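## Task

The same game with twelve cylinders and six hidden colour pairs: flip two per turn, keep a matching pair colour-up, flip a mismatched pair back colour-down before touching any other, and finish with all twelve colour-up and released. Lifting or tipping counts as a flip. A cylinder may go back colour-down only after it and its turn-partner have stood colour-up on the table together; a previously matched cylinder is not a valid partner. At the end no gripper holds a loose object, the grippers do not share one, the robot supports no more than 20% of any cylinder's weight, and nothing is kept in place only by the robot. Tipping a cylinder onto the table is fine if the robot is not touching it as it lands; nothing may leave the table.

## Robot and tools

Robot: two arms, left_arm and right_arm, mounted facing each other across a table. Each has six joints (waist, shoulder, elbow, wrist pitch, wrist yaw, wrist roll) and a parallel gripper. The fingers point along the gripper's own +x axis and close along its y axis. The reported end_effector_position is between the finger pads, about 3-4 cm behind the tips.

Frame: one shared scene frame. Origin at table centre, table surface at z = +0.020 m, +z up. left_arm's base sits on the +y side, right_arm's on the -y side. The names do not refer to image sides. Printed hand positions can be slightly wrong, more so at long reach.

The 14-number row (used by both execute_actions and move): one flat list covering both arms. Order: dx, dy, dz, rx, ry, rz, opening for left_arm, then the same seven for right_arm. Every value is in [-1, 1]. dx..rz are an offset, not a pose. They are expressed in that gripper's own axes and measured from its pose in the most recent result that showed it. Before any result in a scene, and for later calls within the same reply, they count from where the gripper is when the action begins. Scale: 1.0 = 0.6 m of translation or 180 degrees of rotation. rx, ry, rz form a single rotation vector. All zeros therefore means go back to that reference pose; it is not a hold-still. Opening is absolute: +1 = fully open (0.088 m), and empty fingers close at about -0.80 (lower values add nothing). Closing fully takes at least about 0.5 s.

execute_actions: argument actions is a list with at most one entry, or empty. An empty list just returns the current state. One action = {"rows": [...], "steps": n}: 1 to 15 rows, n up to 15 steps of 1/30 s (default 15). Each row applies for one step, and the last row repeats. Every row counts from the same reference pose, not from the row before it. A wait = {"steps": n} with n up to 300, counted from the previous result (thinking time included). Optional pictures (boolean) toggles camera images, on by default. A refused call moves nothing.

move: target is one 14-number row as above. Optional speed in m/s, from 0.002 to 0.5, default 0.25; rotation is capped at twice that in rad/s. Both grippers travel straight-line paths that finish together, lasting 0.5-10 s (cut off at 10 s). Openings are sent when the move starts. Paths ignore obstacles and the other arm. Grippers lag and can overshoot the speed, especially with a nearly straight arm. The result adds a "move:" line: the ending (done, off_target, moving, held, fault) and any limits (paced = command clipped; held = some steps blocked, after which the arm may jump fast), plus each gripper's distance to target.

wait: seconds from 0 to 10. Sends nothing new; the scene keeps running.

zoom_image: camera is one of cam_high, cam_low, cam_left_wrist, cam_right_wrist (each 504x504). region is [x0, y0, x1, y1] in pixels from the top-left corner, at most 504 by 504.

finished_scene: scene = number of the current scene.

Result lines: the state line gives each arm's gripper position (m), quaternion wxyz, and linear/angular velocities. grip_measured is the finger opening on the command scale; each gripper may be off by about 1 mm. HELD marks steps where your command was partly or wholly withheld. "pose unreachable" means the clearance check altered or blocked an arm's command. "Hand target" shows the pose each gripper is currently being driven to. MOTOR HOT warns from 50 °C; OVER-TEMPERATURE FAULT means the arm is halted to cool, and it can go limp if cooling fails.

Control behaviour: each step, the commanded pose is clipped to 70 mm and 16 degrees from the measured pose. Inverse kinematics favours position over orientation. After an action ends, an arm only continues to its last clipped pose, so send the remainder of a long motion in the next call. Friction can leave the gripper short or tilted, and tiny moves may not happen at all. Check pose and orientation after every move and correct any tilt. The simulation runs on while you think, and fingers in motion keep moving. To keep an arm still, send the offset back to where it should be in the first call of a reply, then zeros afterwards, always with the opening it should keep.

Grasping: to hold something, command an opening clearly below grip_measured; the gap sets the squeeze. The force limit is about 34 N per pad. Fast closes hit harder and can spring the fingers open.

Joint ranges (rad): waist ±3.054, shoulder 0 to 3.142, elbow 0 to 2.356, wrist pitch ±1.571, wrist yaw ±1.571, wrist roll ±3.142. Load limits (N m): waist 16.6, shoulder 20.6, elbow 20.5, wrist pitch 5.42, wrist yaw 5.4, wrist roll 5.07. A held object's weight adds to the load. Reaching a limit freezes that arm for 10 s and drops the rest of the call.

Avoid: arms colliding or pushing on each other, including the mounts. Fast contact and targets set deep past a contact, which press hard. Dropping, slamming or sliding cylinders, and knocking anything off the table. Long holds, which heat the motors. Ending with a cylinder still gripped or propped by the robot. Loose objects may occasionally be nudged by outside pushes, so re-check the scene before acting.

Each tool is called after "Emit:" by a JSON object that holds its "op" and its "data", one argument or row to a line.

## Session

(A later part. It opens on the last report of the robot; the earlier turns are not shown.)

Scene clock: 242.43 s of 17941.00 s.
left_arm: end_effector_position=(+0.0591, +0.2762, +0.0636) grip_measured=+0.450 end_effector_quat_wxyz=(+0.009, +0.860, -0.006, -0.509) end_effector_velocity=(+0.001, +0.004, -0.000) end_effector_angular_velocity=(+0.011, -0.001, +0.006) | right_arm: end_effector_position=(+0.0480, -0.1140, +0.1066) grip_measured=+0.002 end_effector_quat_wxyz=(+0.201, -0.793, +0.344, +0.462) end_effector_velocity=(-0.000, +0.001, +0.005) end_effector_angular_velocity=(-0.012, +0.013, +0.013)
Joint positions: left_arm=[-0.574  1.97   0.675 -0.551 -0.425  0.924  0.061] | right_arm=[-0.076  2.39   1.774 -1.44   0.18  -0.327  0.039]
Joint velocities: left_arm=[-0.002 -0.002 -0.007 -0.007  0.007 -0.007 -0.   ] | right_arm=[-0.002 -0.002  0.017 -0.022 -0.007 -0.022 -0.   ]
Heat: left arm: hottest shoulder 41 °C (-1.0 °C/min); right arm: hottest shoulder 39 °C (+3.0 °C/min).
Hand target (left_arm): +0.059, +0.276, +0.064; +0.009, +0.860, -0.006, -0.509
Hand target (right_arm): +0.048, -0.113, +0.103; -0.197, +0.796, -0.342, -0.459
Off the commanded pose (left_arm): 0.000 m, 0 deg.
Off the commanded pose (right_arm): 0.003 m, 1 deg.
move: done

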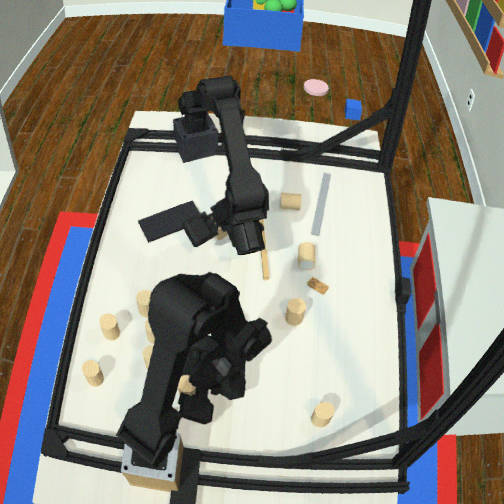

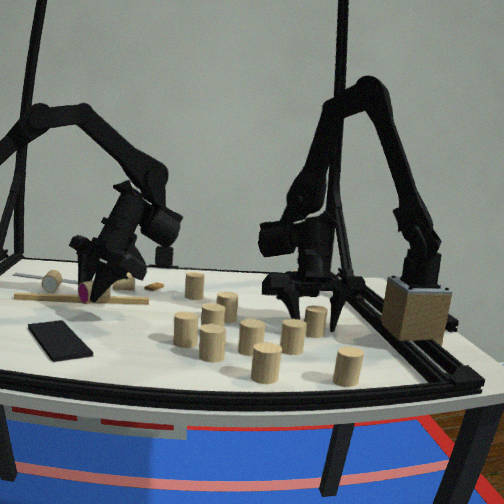

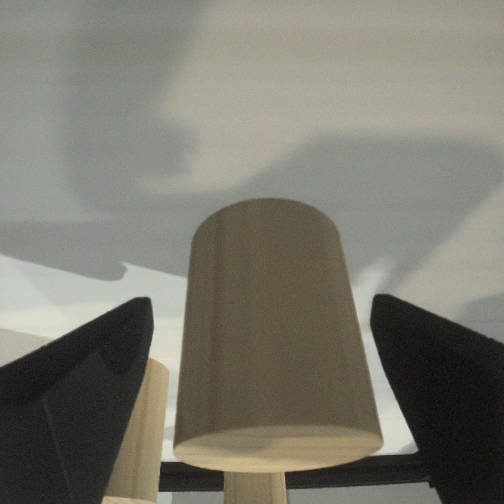

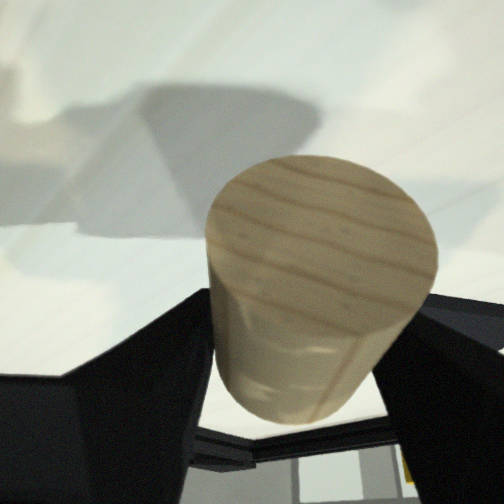

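Emit:
{"op": "execute_actions", "data": {
  "actions": [
    {"rows":[[0,0,0,0,0,0,0.3,0,0,0,0,0,0,-0.3],[0,0,0,0,0,0,0.3,0,0,0,0,0,0,-0.3],[0,0,0,0,0,0,0.2,0,0,0,0,0,0,-0.3],[0,0,0,0,0,0,0.2,0,0,0,0,0,0,-0.3],[0,0,0,0,0,0,0.1,0,0,0,0,0,0,-0.3],[0,0,0,0,0,0,0.1,0,0,0,0,0,0,-0.3],[0,0,0,0,0,0,0,0,0,0,0,0,0,-0.3],[0,0,0,0,0,0,0,0,0,0,0,0,0,-0.3],[0,0,0,0,0,0,-0.1,0,0,0,0,0,0,-0.3],[0,0,0,0,0,0,-0.1,0,0,0,0,0,0,-0.3],[0,0,0,0,0,0,-0.3,0,0,0,0,0,0,-0.3]],"steps":14}
  ],
  "pictures": false
}}

Emit:
{"op": "move", "data": {
  "target": [-0.055,0,-0.032,0,0,0,-0.3,0,0,0,0,0,0,-0.3],
  "speed": 0.15
}}

Emit:
{"op": "move", "data": {
  "target": [-0.16,0.097,0.312,0,-0.5,0,-0.3,0,0,0,0,0,0,-0.3],
  "speed": 0.35
}}

Emit:
{"op": "move", "data": {
  "target": [0.038,0,-0.066,0,0,0,-0.3,0.067,0,0.035,0,0.005,0,-0.3],
  "speed": 0.05
}}

Scene clock: 254.47 s of 17941.00 s.
left_arm: end_effector_position=(+0.0594, +0.2765, +0.0637) grip_measured=+0.009 end_effector_quat_wxyz=(+0.008, +0.861, -0.006, -0.509) end_effector_velocity=(-0.001, +0.001, +0.001) end_effector_angular_velocity=(-0.005, +0.005, +0.019) | right_arm: end_effector_position=(+0.0479, -0.1140, +0.1062) grip_measured=+0.000 end_effector_quat_wxyz=(+0.200, -0.793, +0.344, +0.462) end_effector_velocity=(+0.000, -0.001, +0.002) end_effector_angular_velocity=(-0.007, +0.008, +0.000)
Joint positions: left_arm=[-0.574  1.97   0.675 -0.553 -0.426  0.924  0.039] | right_arm=[-0.076  2.393  1.777 -1.442  0.181 -0.328  0.039]
Joint velocities: left_arm=[-0.002 -0.002  0.002 -0.007  0.007 -0.022 -0.   ] | right_arm=[-0.002 -0.002  0.002 -0.007 -0.007 -0.007  0.   ]
Heat: left arm: hottest shoulder 40 °C (-2.0 °C/min); right arm: hottest shoulder 39 °C (+1.0 °C/min).
Hand target (left_arm): +0.059, +0.276, +0.064; +0.009, +0.860, -0.006, -0.509
Hand target (right_arm): +0.048, -0.114, +0.107; -0.201, +0.793, -0.344, -0.462
Off the commanded pose (left_arm): 0.000 m, 0 deg.
Off the commanded pose (right_arm): 0.000 m, 0 deg.
Steps of this call (steps 1 to 347: nothing new was sent; steps 348 to 361: all 14 steps of this action). Readings (end_effector_position):
348: left_arm (+0.0592, +0.2763, +0.0636) | right_arm (+0.0480, -0.1140, +0.1062)
349: left_arm (+0.0592, +0.2763, +0.0636) | right_arm (+0.0480, -0.1140, +0.1062)
351: left_arm (+0.0592, +0.2763, +0.0636) | right_arm (+0.0480, -0.1140, +0.1062)
355: left_arm (+0.0592, +0.2763, +0.0636) | right_arm (+0.0479, -0.1140, +0.1062)
361: the state above

Scene clock: 255.53 s of 17941.00 s.
left_arm: end_effector_position=(+0.0622, +0.2807, +0.0992) grip_measured=+0.009 end_effector_quat_wxyz=(+0.003, +0.863, -0.003, -0.505) end_effector_velocity=(-0.000, -0.002, +0.003) end_effector_angular_velocity=(-0.014, -0.002, +0.002) | right_arm: end_effector_position=(+0.0479, -0.1140, +0.1062) grip_measured=+0.000 end_effector_quat_wxyz=(+0.200, -0.793, +0.344, +0.462) end_effector_velocity=(+0.001, -0.002, +0.001) end_effector_angular_velocity=(-0.007, +0.001, -0.012)
Joint positions: left_arm=[-0.574  1.828  0.692 -0.727 -0.426  0.924  0.039] | right_arm=[-0.076  2.393  1.777 -1.442  0.181 -0.328  0.039]
Joint velocities: left_arm=[-0.002 -0.012  0.002 -0.007 -0.007 -0.007  0.   ] | right_arm=[-0.002 -0.002 -0.002 -0.007 -0.007  0.007 -0.   ]
Heat: left arm: hottest shoulder 40 °C (-2.0 °C/min); right arm: hottest shoulder 39 °C (+1.0 °C/min).
Hand target (left_arm): +0.060, +0.277, +0.102; +0.008, +0.861, -0.006, -0.509
Hand target (right_arm): +0.048, -0.114, +0.106; -0.200, +0.793, -0.344, -0.462
Off the commanded pose (left_arm): 0.005 m, 1 deg.
Off the commanded pose (right_arm): 0.000 m, 0 deg.
move: done

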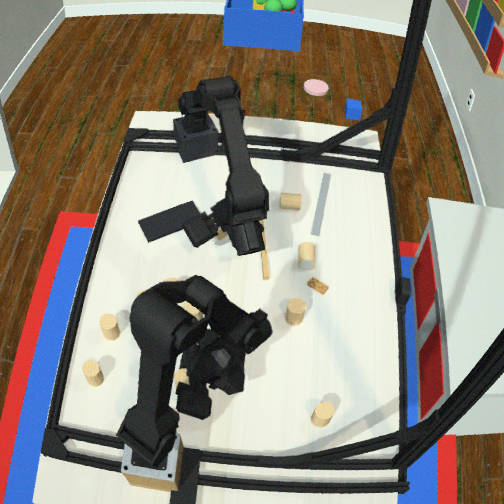

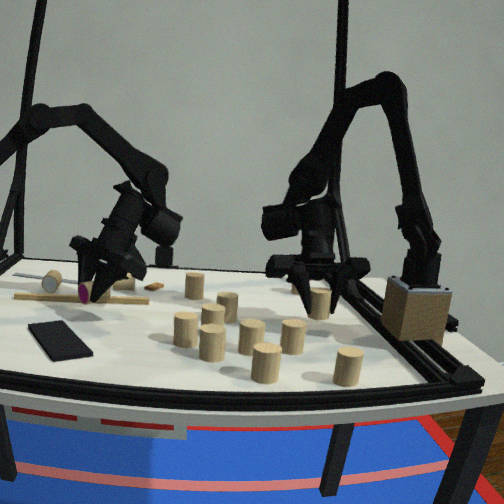

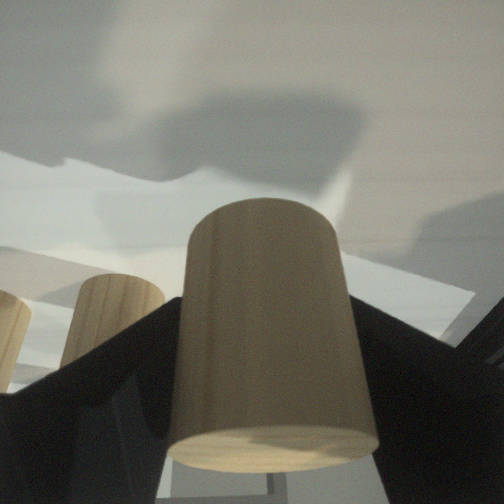

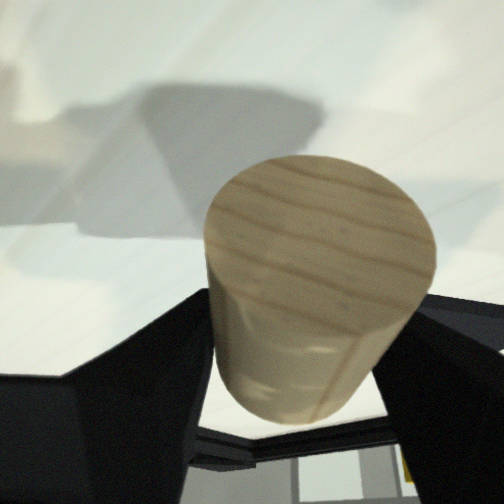

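Scene clock: 258.33 s of 17941.00 s.
left_arm: end_effector_position=(-0.1478, +0.2201, +0.0931) grip_measured=+0.008 end_effector_quat_wxyz=(+0.002, +0.254, -0.008, -0.967) end_effector_velocity=(+0.001, +0.000, -0.003) end_effector_angular_velocity=(+0.014, -0.016, +0.022) | right_arm: end_effector_position=(+0.0479, -0.1140, +0.1062) grip_measured=+0.000 end_effector_quat_wxyz=(+0.200, -0.793, +0.344, +0.462) end_effector_velocity=(+0.002, -0.001, +0.003) end_effector_angular_velocity=(-0.002, +0.002, -0.017)
Joint positions: left_arm=[-0.471  2.137  0.63   0.63   0.878  0.765  0.039] | right_arm=[-0.076  2.393  1.777 -1.442  0.181 -0.328  0.039]
Joint velocities: left_arm=[-0.002  0.002 -0.007  0.007 -0.022 -0.022 -0.   ] | right_arm=[-0.007 -0.007 -0.002 -0.007 -0.007  0.007 -0.   ]
Heat: left arm: hottest shoulder 40 °C (-2.0 °C/min); right arm: hottest shoulder 40 °C (+2.0 °C/min).
Hand target (left_arm): -0.148, +0.223, +0.091; +0.002, -0.254, +0.004, +0.967
Hand target (right_arm): +0.048, -0.114, +0.106; -0.200, +0.793, -0.343, -0.462
Off the commanded pose (left_arm): 0.003 m, 0 deg.
Off the commanded pose (right_arm): 0.000 m, 0 deg.
move: done

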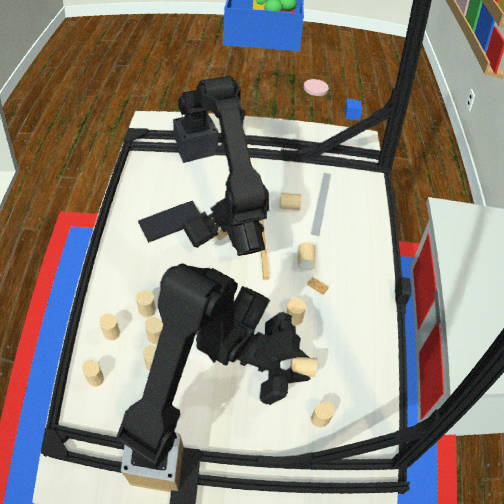

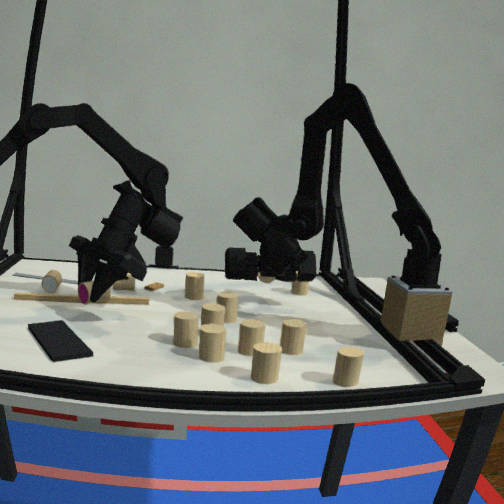

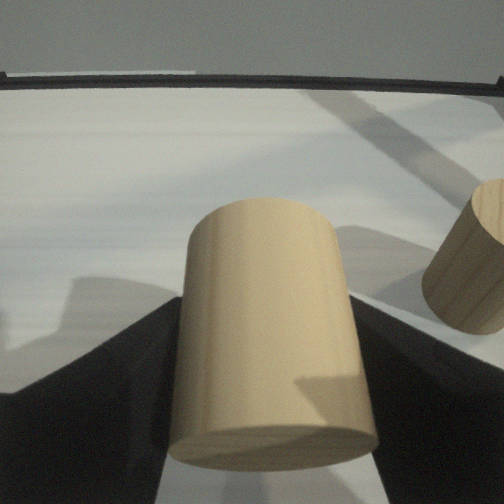

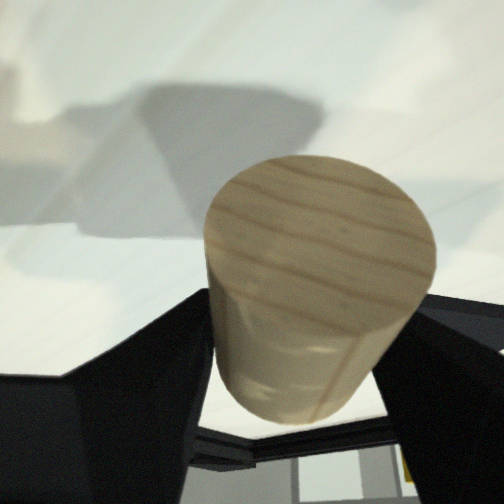

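Scene clock: 259.53 s of 17941.00 s.
left_arm: end_effector_position=(-0.1485, +0.2201, +0.0519) grip_measured=+0.008 end_effector_quat_wxyz=(+0.000, +0.250, -0.010, -0.968) end_effector_velocity=(+0.001, -0.001, -0.004) end_effector_angular_velocity=(-0.012, -0.016, +0.008) | right_arm: end_effector_position=(+0.0472, -0.1118, +0.0705) grip_measured=+0.000 end_effector_quat_wxyz=(+0.202, -0.792, +0.342, +0.464) end_effector_velocity=(+0.002, -0.005, +0.003) end_effector_angular_velocity=(-0.025, +0.000, +0.001)
Joint positions: left_arm=[-0.47   2.34   0.662  0.809  0.885  0.765  0.039] | right_arm=[-0.076  2.456  1.743 -1.337  0.182 -0.328  0.039]
Joint velocities: left_arm=[-0.002  0.007 -0.002  0.007 -0.022  0.007 -0.   ] | right_arm=[-0.002 -0.002 -0.002 -0.022 -0.007 -0.007 -0.   ]
Heat: left arm: hottest shoulder 40 °C (-2.0 °C/min); right arm: hottest shoulder 40 °C (+2.0 °C/min).
Hand target (left_arm): -0.148, +0.219, +0.047; -0.002, -0.254, +0.008, +0.967
Hand target (right_arm): +0.049, -0.115, +0.061; -0.197, +0.797, -0.345, -0.455
Off the commanded pose (left_arm): 0.005 m, 1 deg.
Off the commanded pose (right_arm): 0.010 m, 1 deg.
move: off_target (right_arm)

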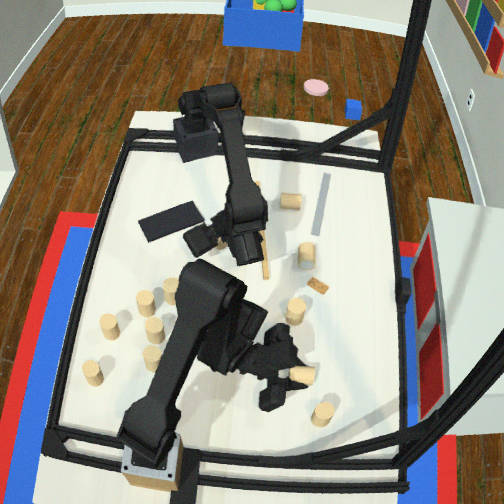

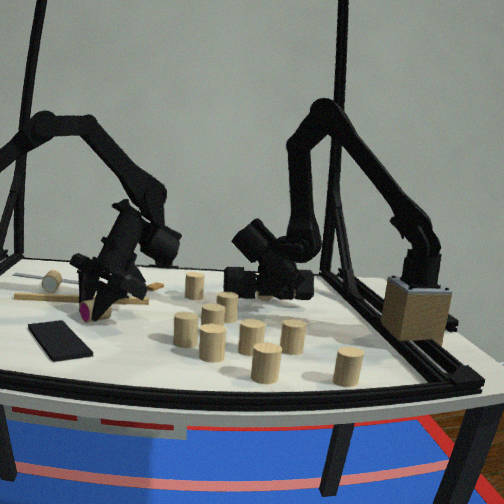

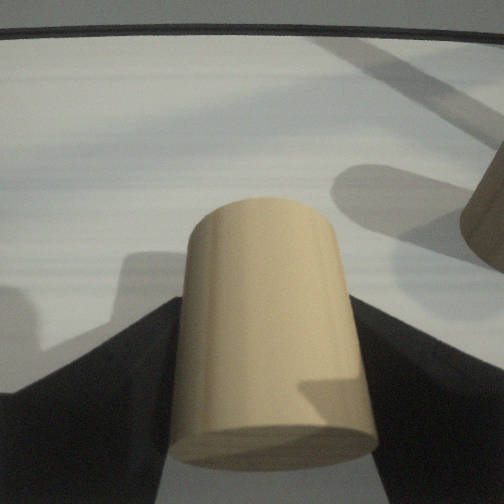

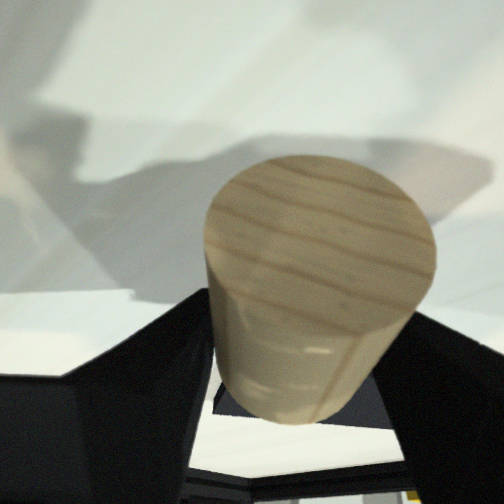

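Emit:
{"op": "execute_actions", "data": {
  "actions": [
    {"rows":[[0,0,0,0,0,0,0.4,0,0,0,0,0,0,0.4]],"steps":10}
  ],
  "pictures": false
}}

Emit:
{"op": "move", "data": {
  "target": [0.015,0,0.043,0,0.506,0,0.4,0.051,-0.003,-0.008,0,-0.497,0,0.4],
  "speed": 0.35
}}

Scene clock: 264.97 s of 17941.00 s.
left_arm: end_effector_position=(-0.1485, +0.2202, +0.0515) grip_measured=+0.377 end_effector_quat_wxyz=(-0.000, +0.250, -0.010, -0.968) end_effector_velocity=(+0.000, +0.001, -0.001) end_effector_angular_velocity=(+0.010, -0.008, +0.006) | right_arm: end_effector_position=(+0.0471, -0.1115, +0.0700) grip_measured=+0.378 end_effector_quat_wxyz=(+0.203, -0.792, +0.342, +0.464) end_effector_velocity=(+0.001, -0.003, +0.000) end_effector_angular_velocity=(-0.021, +0.009, +0.013)
Joint positions: left_arm=[-0.47   2.342  0.662  0.81   0.886  0.765  0.057] | right_arm=[-0.076  2.457  1.742 -1.334  0.182 -0.327  0.058]
Joint velocities: left_arm=[-0.002 -0.002 -0.002 -0.007 -0.007 -0.007  0.011] | right_arm=[-0.002 -0.002 -0.007 -0.007 -0.007 -0.022  0.011]
Heat: left arm: hottest shoulder 40 °C (-3.0 °C/min); right arm: hottest shoulder 39 °C (+1.0 °C/min).
Hand target (left_arm): -0.148, +0.220, +0.052; -0.000, -0.250, +0.010, +0.968
Hand target (right_arm): +0.047, -0.112, +0.071; -0.202, +0.792, -0.342, -0.464
Off the commanded pose (left_arm): 0.000 m, 0 deg.
Off the commanded pose (right_arm): 0.001 m, 0 deg.
Steps of this call (steps 1 to 153: nothing new was sent; steps 154 to 163: all 10 steps of this action). Readings (end_effector_position):
154: left_arm (-0.1486, +0.2200, +0.0518) | right_arm (+0.0473, -0.1119, +0.0702)
155: left_arm (-0.1486, +0.2200, +0.0518) | right_arm (+0.0473, -0.1119, +0.0702)
157: left_arm (-0.1485, +0.2200, +0.0516) | right_arm (+0.0471, -0.1116, +0.0698)
161: left_arm (-0.1485, +0.2202, +0.0515) | right_arm (+0.0471, -0.1115, +0.0700)
163: the state above

Scene clock: 268.07 s of 17941.00 s.
left_arm: end_effector_position=(-0.1690, +0.2226, +0.0711) grip_measured=+0.400 end_effector_quat_wxyz=(+0.006, +0.864, -0.005, -0.504) end_effector_velocity=(-0.000, -0.000, +0.005) end_effector_angular_velocity=(-0.005, -0.010, +0.001) | right_arm: end_effector_position=(+0.0622, -0.1209, +0.0506) grip_measured=+0.400 end_effector_quat_wxyz=(+0.381, -0.237, +0.092, +0.889) end_effector_velocity=(-0.002, -0.003, -0.000) end_effector_angular_velocity=(-0.002, +0.018, +0.011)
Joint positions: left_arm=[-0.958  2.548  1.808 -1.259 -0.296  0.536  0.059] | right_arm=[-0.459  2.231  0.399  1.173 -0.642 -0.455  0.059]
Joint velocities: left_arm=[-0.002 -0.002  0.012 -0.022 -0.007 -0.007 -0.   ] | right_arm=[-0.002  0.012 -0.007  0.022 -0.022  0.007 -0.   ]
Heat: left arm: hottest shoulder 40 °C (-3.0 °C/min); right arm: hottest shoulder 39 °C (+1.0 °C/min).
Hand target (left_arm): -0.170, +0.222, +0.069; +0.007, +0.865, -0.006, -0.502
Hand target (right_arm): +0.063, -0.124, +0.047; +0.379, -0.237, +0.099, +0.889
Off the commanded pose (left_arm): 0.002 m, 1 deg.
Off the commanded pose (right_arm): 0.006 m, 1 deg.
move: done

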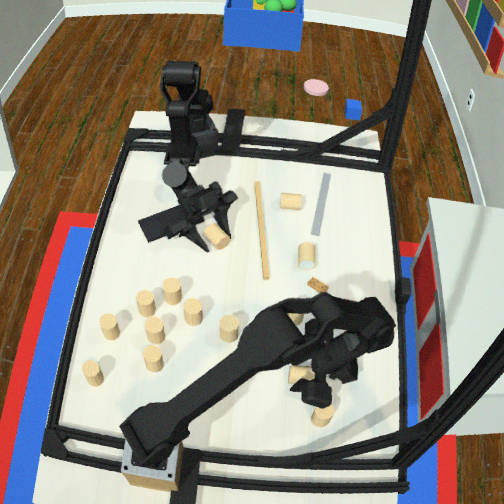

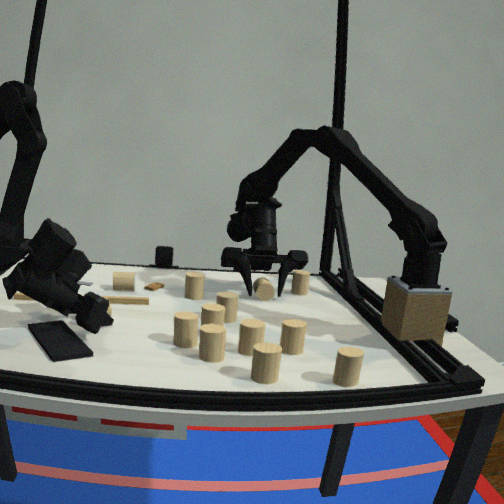

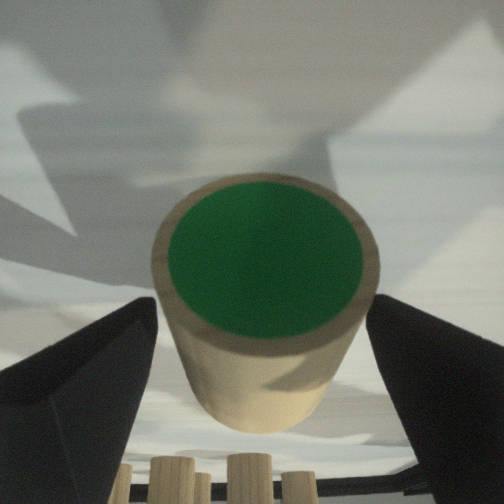

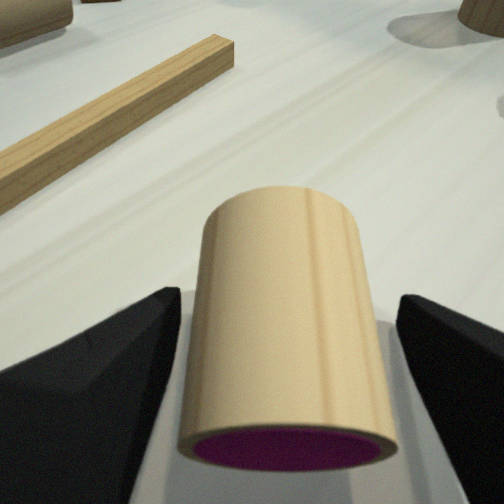

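Emit:
{"op": "execute_actions", "data": {
  "actions": [
    {"rows":[[0,0,0,0,0,0,0.3,0,0.004,0,0,0,0,0.3],[0,0,0,0,0,0,0.3,0,0.004,0,0,0,0,0.3],[0,0,0,0,0,0,0.2,0,0.004,0,0,0,0,0.2],[0,0,0,0,0,0,0.2,0,0.004,0,0,0,0,0.2],[0,0,0,0,0,0,0.1,0,0.004,0,0,0,0,0.1],[0,0,0,0,0,0,0.1,0,0.004,0,0,0,0,0.1],[0,0,0,0,0,0,0,0,0.004,0,0,0,0,0],[0,0,0,0,0,0,0,0,0.004,0,0,0,0,0],[0,0,0,0,0,0,-0.1,0,0.004,0,0,0,0,-0.1],[0,0,0,0,0,0,-0.1,0,0.004,0,0,0,0,-0.1],[0,0,0,0,0,0,-0.3,0,0.004,0,0,0,0,-0.3]],"steps":14}
  ],
  "pictures": false
}}

Emit:
{"op": "move", "data": {
  "target": [-0.04,0,-0.035,0,0,0,-0.3,-0.028,0,0.048,0,0,0,-0.3],
  "speed": 0.15
}}

Emit:
{"op": "move", "data": {
  "target": [0.015,0,0.008,0,-0.497,0,-0.3,-0.005,0,0.035,0,0.503,0,-0.3],
  "speed": 0.35
}}

Emit:
{"op": "move", "data": {
  "target": [0.037,0,-0.064,0,0,0,-0.3,0.06,0,0.031,0,0.005,0,-0.3],
  "speed": 0.05
}}

Emit:
{"op": "execute_actions", "data": {
  "actions": [
    {"rows":[[0,0,0,0,0,0,0.35,0,0,0,0,0,0,0.35]],"steps":12}
  ]
}}

Scene clock: 282.50 s of 17941.00 s.
left_arm: end_effector_position=(-0.1688, +0.2226, +0.0708) grip_measured=+0.011 end_effector_quat_wxyz=(+0.006, +0.864, -0.005, -0.503) end_effector_velocity=(+0.000, +0.003, +0.001) end_effector_angular_velocity=(+0.006, -0.002, +0.007) | right_arm: end_effector_position=(+0.0609, -0.1211, +0.0511) grip_measured=-0.009 end_effector_quat_wxyz=(+0.381, -0.236, +0.090, +0.890) end_effector_velocity=(-0.002, -0.003, +0.001) end_effector_angular_velocity=(+0.006, -0.001, +0.026)
Joint positions: left_arm=[-0.958  2.549  1.809 -1.26  -0.296  0.536  0.04 ] | right_arm=[-0.454  2.233  0.396  1.182 -0.64  -0.451  0.039]
Joint velocities: left_arm=[-0.002 -0.002 -0.002 -0.007  0.007 -0.007  0.   ] | right_arm=[-0.002 -0.002 -0.002 -0.007 -0.022 -0.022 -0.   ]
Heat: left arm: hottest shoulder 42 °C (-1.0 °C/min); right arm: hottest shoulder 37 °C (-2.0 °C/min).
Hand target (left_arm): -0.169, +0.223, +0.071; +0.006, +0.864, -0.005, -0.504
Hand target (right_arm): +0.060, -0.123, +0.051; +0.381, -0.237, +0.092, +0.889
Off the commanded pose (left_arm): 0.000 m, 0 deg.
Off the commanded pose (right_arm): 0.002 m, 0 deg.
Steps of this call (steps 1 to 90: nothing new was sent; then 10.97 s passed at rest; steps 91 to 104: all 14 steps of this action). Readings (end_effector_position):
91: left_arm (-0.1688, +0.2227, +0.0708) | right_arm (+0.0622, -0.1209, +0.0507)
92: left_arm (-0.1688, +0.2227, +0.0708) | right_arm (+0.0621, -0.1209, +0.0509)
94: left_arm (-0.1688, +0.2227, +0.0708) | right_arm (+0.0614, -0.1210, +0.0511)
98: left_arm (-0.1688, +0.2227, +0.0708) | right_arm (+0.0609, -0.1211, +0.0511)
104: the state above

Scene clock: 283.53 s of 17941.00 s.
left_arm: end_effector_position=(-0.1639, +0.2238, +0.0974) grip_measured=+0.011 end_effector_quat_wxyz=(+0.005, +0.865, -0.003, -0.502) end_effector_velocity=(+0.001, +0.001, +0.001) end_effector_angular_velocity=(+0.002, -0.010, -0.012) | right_arm: end_effector_position=(+0.0610, -0.1220, +0.0806) grip_measured=-0.009 end_effector_quat_wxyz=(+0.380, -0.237, +0.095, +0.889) end_effector_velocity=(+0.002, -0.003, -0.000) end_effector_angular_velocity=(-0.018, -0.000, +0.002)
Joint positions: left_arm=[-0.953  2.483  1.797 -1.317 -0.296  0.541  0.04 ] | right_arm=[-0.454  2.034  0.374  0.997 -0.64  -0.45   0.039]
Joint velocities: left_arm=[-0.002 -0.002 -0.002 -0.007 -0.007  0.007 -0.   ] | right_arm=[-0.007 -0.017 -0.002 -0.037 -0.007 -0.007 -0.   ]
Heat: left arm: hottest shoulder 42 °C (-1.0 °C/min); right arm: hottest shoulder 37 °C (-2.0 °C/min).
Hand target (left_arm): -0.162, +0.223, +0.102; +0.006, +0.864, -0.004, -0.503
Hand target (right_arm): +0.061, -0.122, +0.084; +0.381, -0.236, +0.090, +0.890
Off the commanded pose (left_arm): 0.005 m, 0 deg.
Off the commanded pose (right_arm): 0.004 m, 1 deg.
move: done

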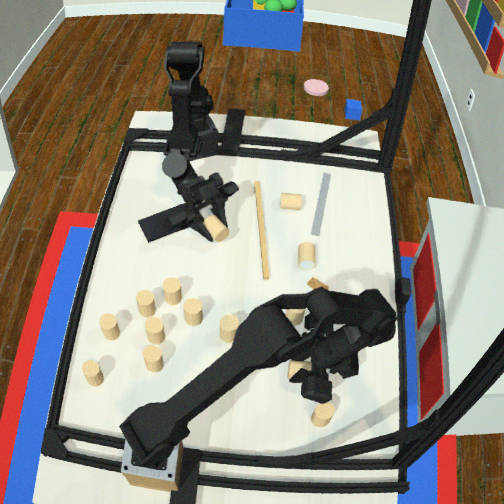

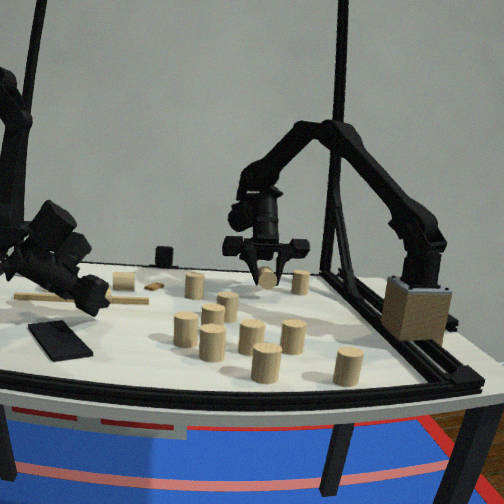

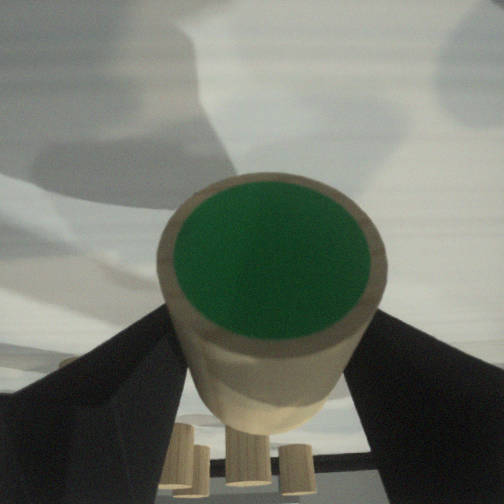

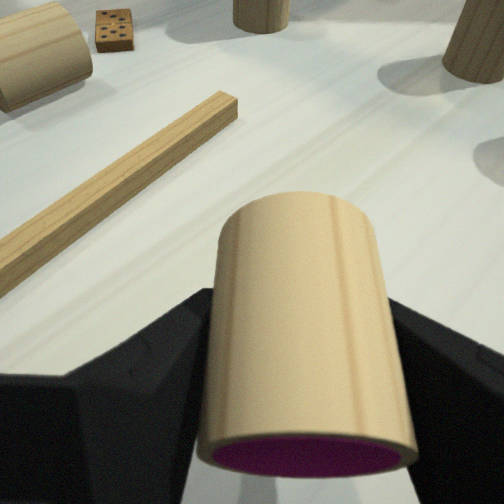

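Scene clock: 286.33 s of 17941.00 s.
left_arm: end_effector_position=(-0.1647, +0.2206, +0.0899) grip_measured=+0.010 end_effector_quat_wxyz=(+0.001, +0.263, -0.012, -0.965) end_effector_velocity=(+0.001, +0.005, -0.003) end_effector_angular_velocity=(+0.032, -0.001, +0.004) | right_arm: end_effector_position=(+0.0551, -0.1170, +0.1029) grip_measured=-0.009 end_effector_quat_wxyz=(+0.205, -0.793, +0.340, +0.461) end_effector_velocity=(-0.000, -0.006, +0.003) end_effector_angular_velocity=(-0.034, +0.004, -0.019)
Joint positions: left_arm=[-0.528  2.156  0.661  0.647  0.829  0.723  0.04 ] | right_arm=[-0.086  2.37   1.723 -1.402  0.194 -0.332  0.039]
Joint velocities: left_arm=[-0.002  0.007 -0.012  0.007  0.007 -0.022 -0.   ] | right_arm=[-0.002  0.002  0.007 -0.037 -0.022  0.007 -0.   ]
Heat: left arm: hottest shoulder 43 °C (+0.0 °C/min); right arm: hottest shoulder 37 °C (-3.0 °C/min).
Hand target (left_arm): -0.163, +0.222, +0.088; +0.000, -0.263, +0.007, +0.965
Hand target (right_arm): +0.055, -0.116, +0.099; -0.203, +0.796, -0.341, -0.457
Off the commanded pose (left_arm): 0.004 m, 1 deg.
Off the commanded pose (right_arm): 0.003 m, 1 deg.
move: done

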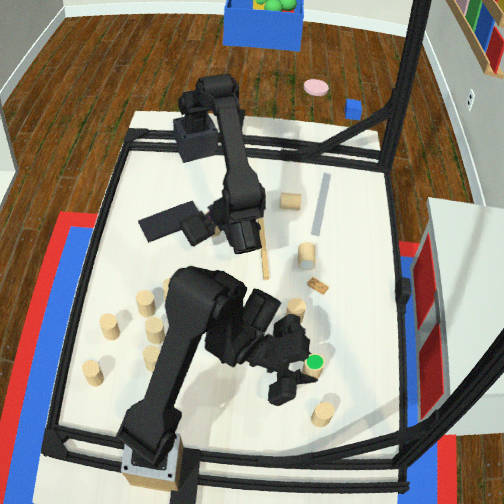

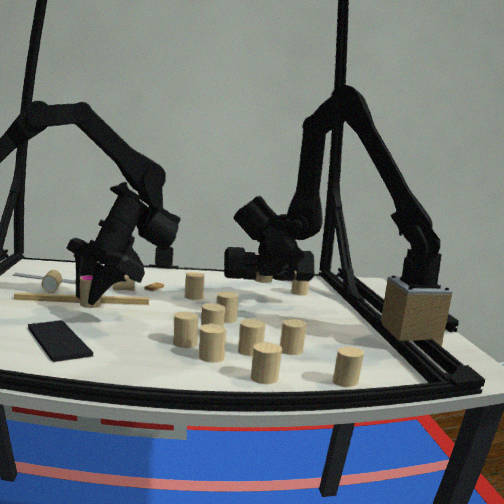

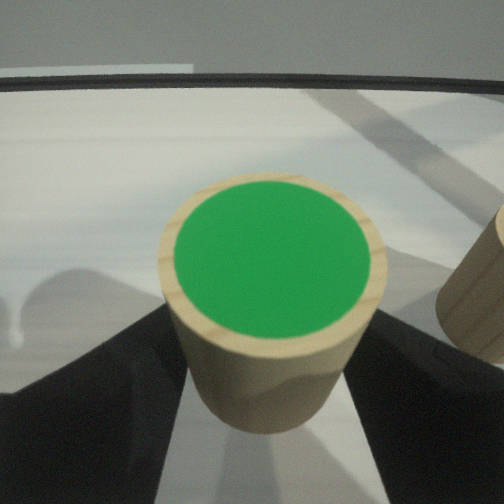

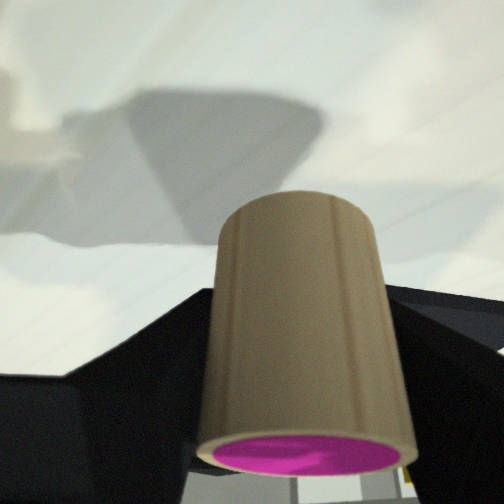

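Scene clock: 287.50 s of 17941.00 s.
left_arm: end_effector_position=(-0.1661, +0.2203, +0.0529) grip_measured=+0.011 end_effector_quat_wxyz=(-0.003, +0.255, -0.017, -0.967) end_effector_velocity=(-0.001, -0.001, -0.001) end_effector_angular_velocity=(-0.007, +0.002, +0.006) | right_arm: end_effector_position=(+0.0543, -0.1144, +0.0699) grip_measured=-0.009 end_effector_quat_wxyz=(+0.208, -0.793, +0.339, +0.463) end_effector_velocity=(+0.000, -0.002, +0.001) end_effector_angular_velocity=(-0.007, +0.001, -0.012)
Joint positions: left_arm=[-0.527  2.341  0.691  0.815  0.843  0.725  0.04 ] | right_arm=[-0.086  2.433  1.698 -1.307  0.196 -0.332  0.039]
Joint velocities: left_arm=[-0.002  0.007 -0.002  0.022 -0.007 -0.007 -0.   ] | right_arm=[-0.002 -0.002 -0.002 -0.007 -0.007  0.007 -0.   ]
Heat: left arm: hottest shoulder 43 °C (+1.0 °C/min); right arm: hottest shoulder 37 °C (-3.0 °C/min).
Hand target (left_arm): -0.164, +0.220, +0.045; -0.001, -0.263, +0.011, +0.965
Hand target (right_arm): +0.057, -0.118, +0.063; -0.203, +0.797, -0.342, -0.455
Off the commanded pose (left_arm): 0.008 m, 1 deg.
Off the commanded pose (right_arm): 0.008 m, 1 deg.
move: done

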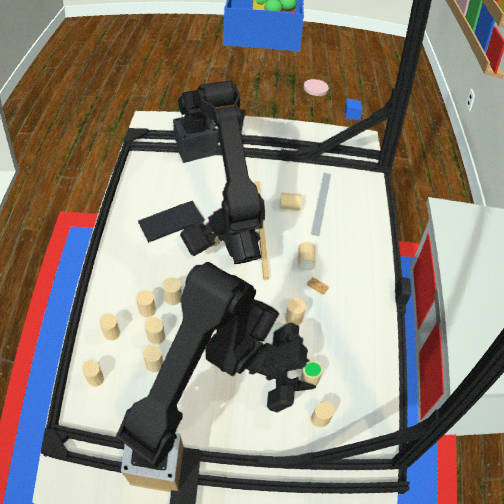

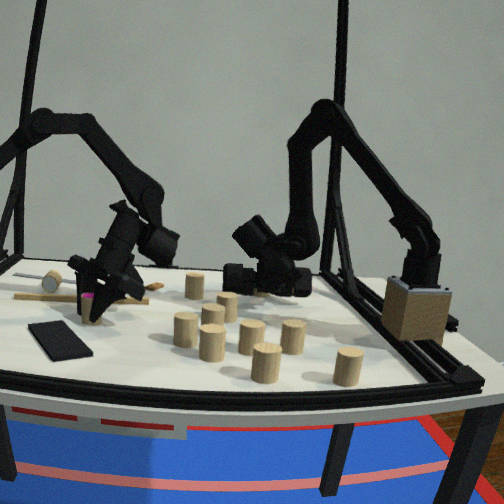

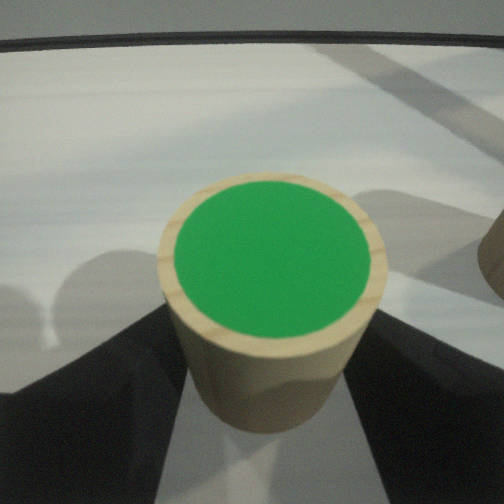

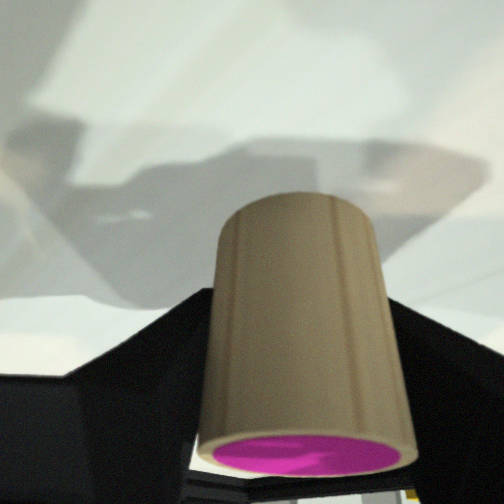

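Scene clock: 287.90 s of 17941.00 s.
left_arm: end_effector_position=(-0.1660, +0.2203, +0.0527) grip_measured=+0.339 end_effector_quat_wxyz=(-0.003, +0.256, -0.016, -0.967) end_effector_velocity=(+0.001, +0.003, -0.003) end_effector_angular_velocity=(+0.022, -0.016, +0.006) | right_arm: end_effector_position=(+0.0543, -0.1144, +0.0699) grip_measured=+0.339 end_effector_quat_wxyz=(+0.208, -0.793, +0.339, +0.463) end_effector_velocity=(-0.001, -0.004, +0.000) end_effector_angular_velocity=(-0.016, +0.011, -0.019)
Joint positions: left_arm=[-0.527  2.341  0.691  0.813  0.841  0.725  0.056] | right_arm=[-0.086  2.433  1.698 -1.307  0.196 -0.332  0.056]
Joint velocities: left_arm=[-0.002 -0.002 -0.002 -0.022 -0.007 -0.007  0.005] | right_arm=[-0.002 -0.002 -0.007 -0.007 -0.022  0.007  0.005]
Heat: left arm: hottest shoulder 43 °C (+1.0 °C/min); right arm: hottest shoulder 37 °C (-3.0 °C/min).
Hand target (left_arm): -0.166, +0.220, +0.053; +0.003, -0.255, +0.017, +0.967
Hand target (right_arm): +0.054, -0.114, +0.070; -0.208, +0.793, -0.339, -0.463
Off the commanded pose (left_arm): 0.000 m, 0 deg.
Off the commanded pose (right_arm): 0.000 m, 0 deg.
Steps of this call (steps 1 to 12: all 12 steps of this action). Readings (end_effector_position):
1: left_arm (-0.1662, +0.2203, +0.0531) | right_arm (+0.0543, -0.1144, +0.0699)
2: left_arm (-0.1663, +0.2203, +0.0531) | right_arm (+0.0543, -0.1144, +0.0699)
4: left_arm (-0.1661, +0.2202, +0.0528) | right_arm (+0.0543, -0.1144, +0.0699)
8: left_arm (-0.1660, +0.2203, +0.0527) | right_arm (+0.0543, -0.1144, +0.0699)
12: the state above

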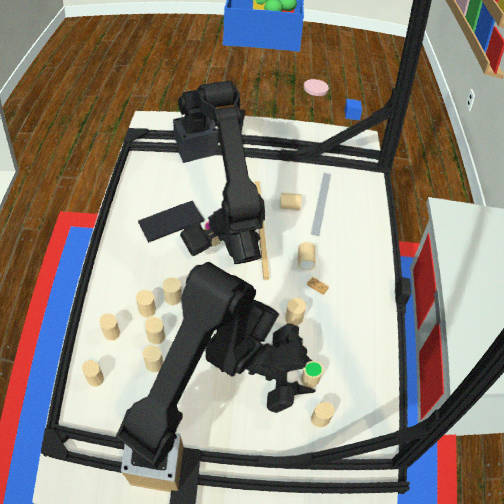

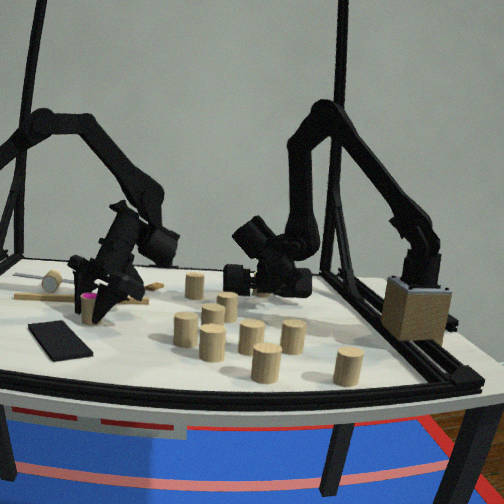

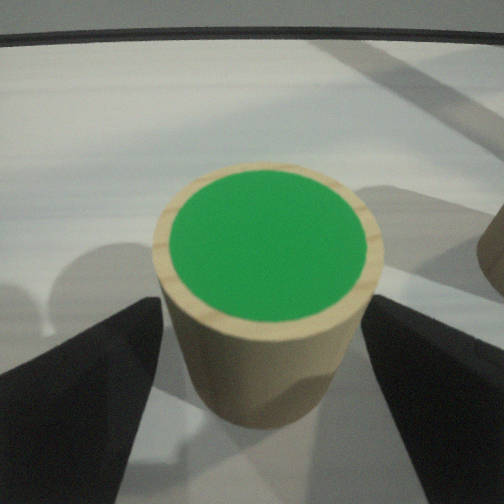

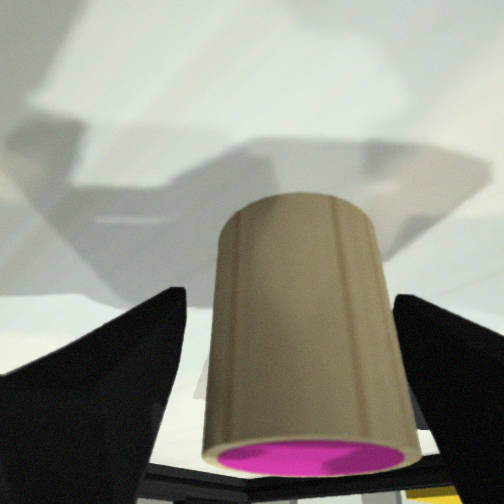

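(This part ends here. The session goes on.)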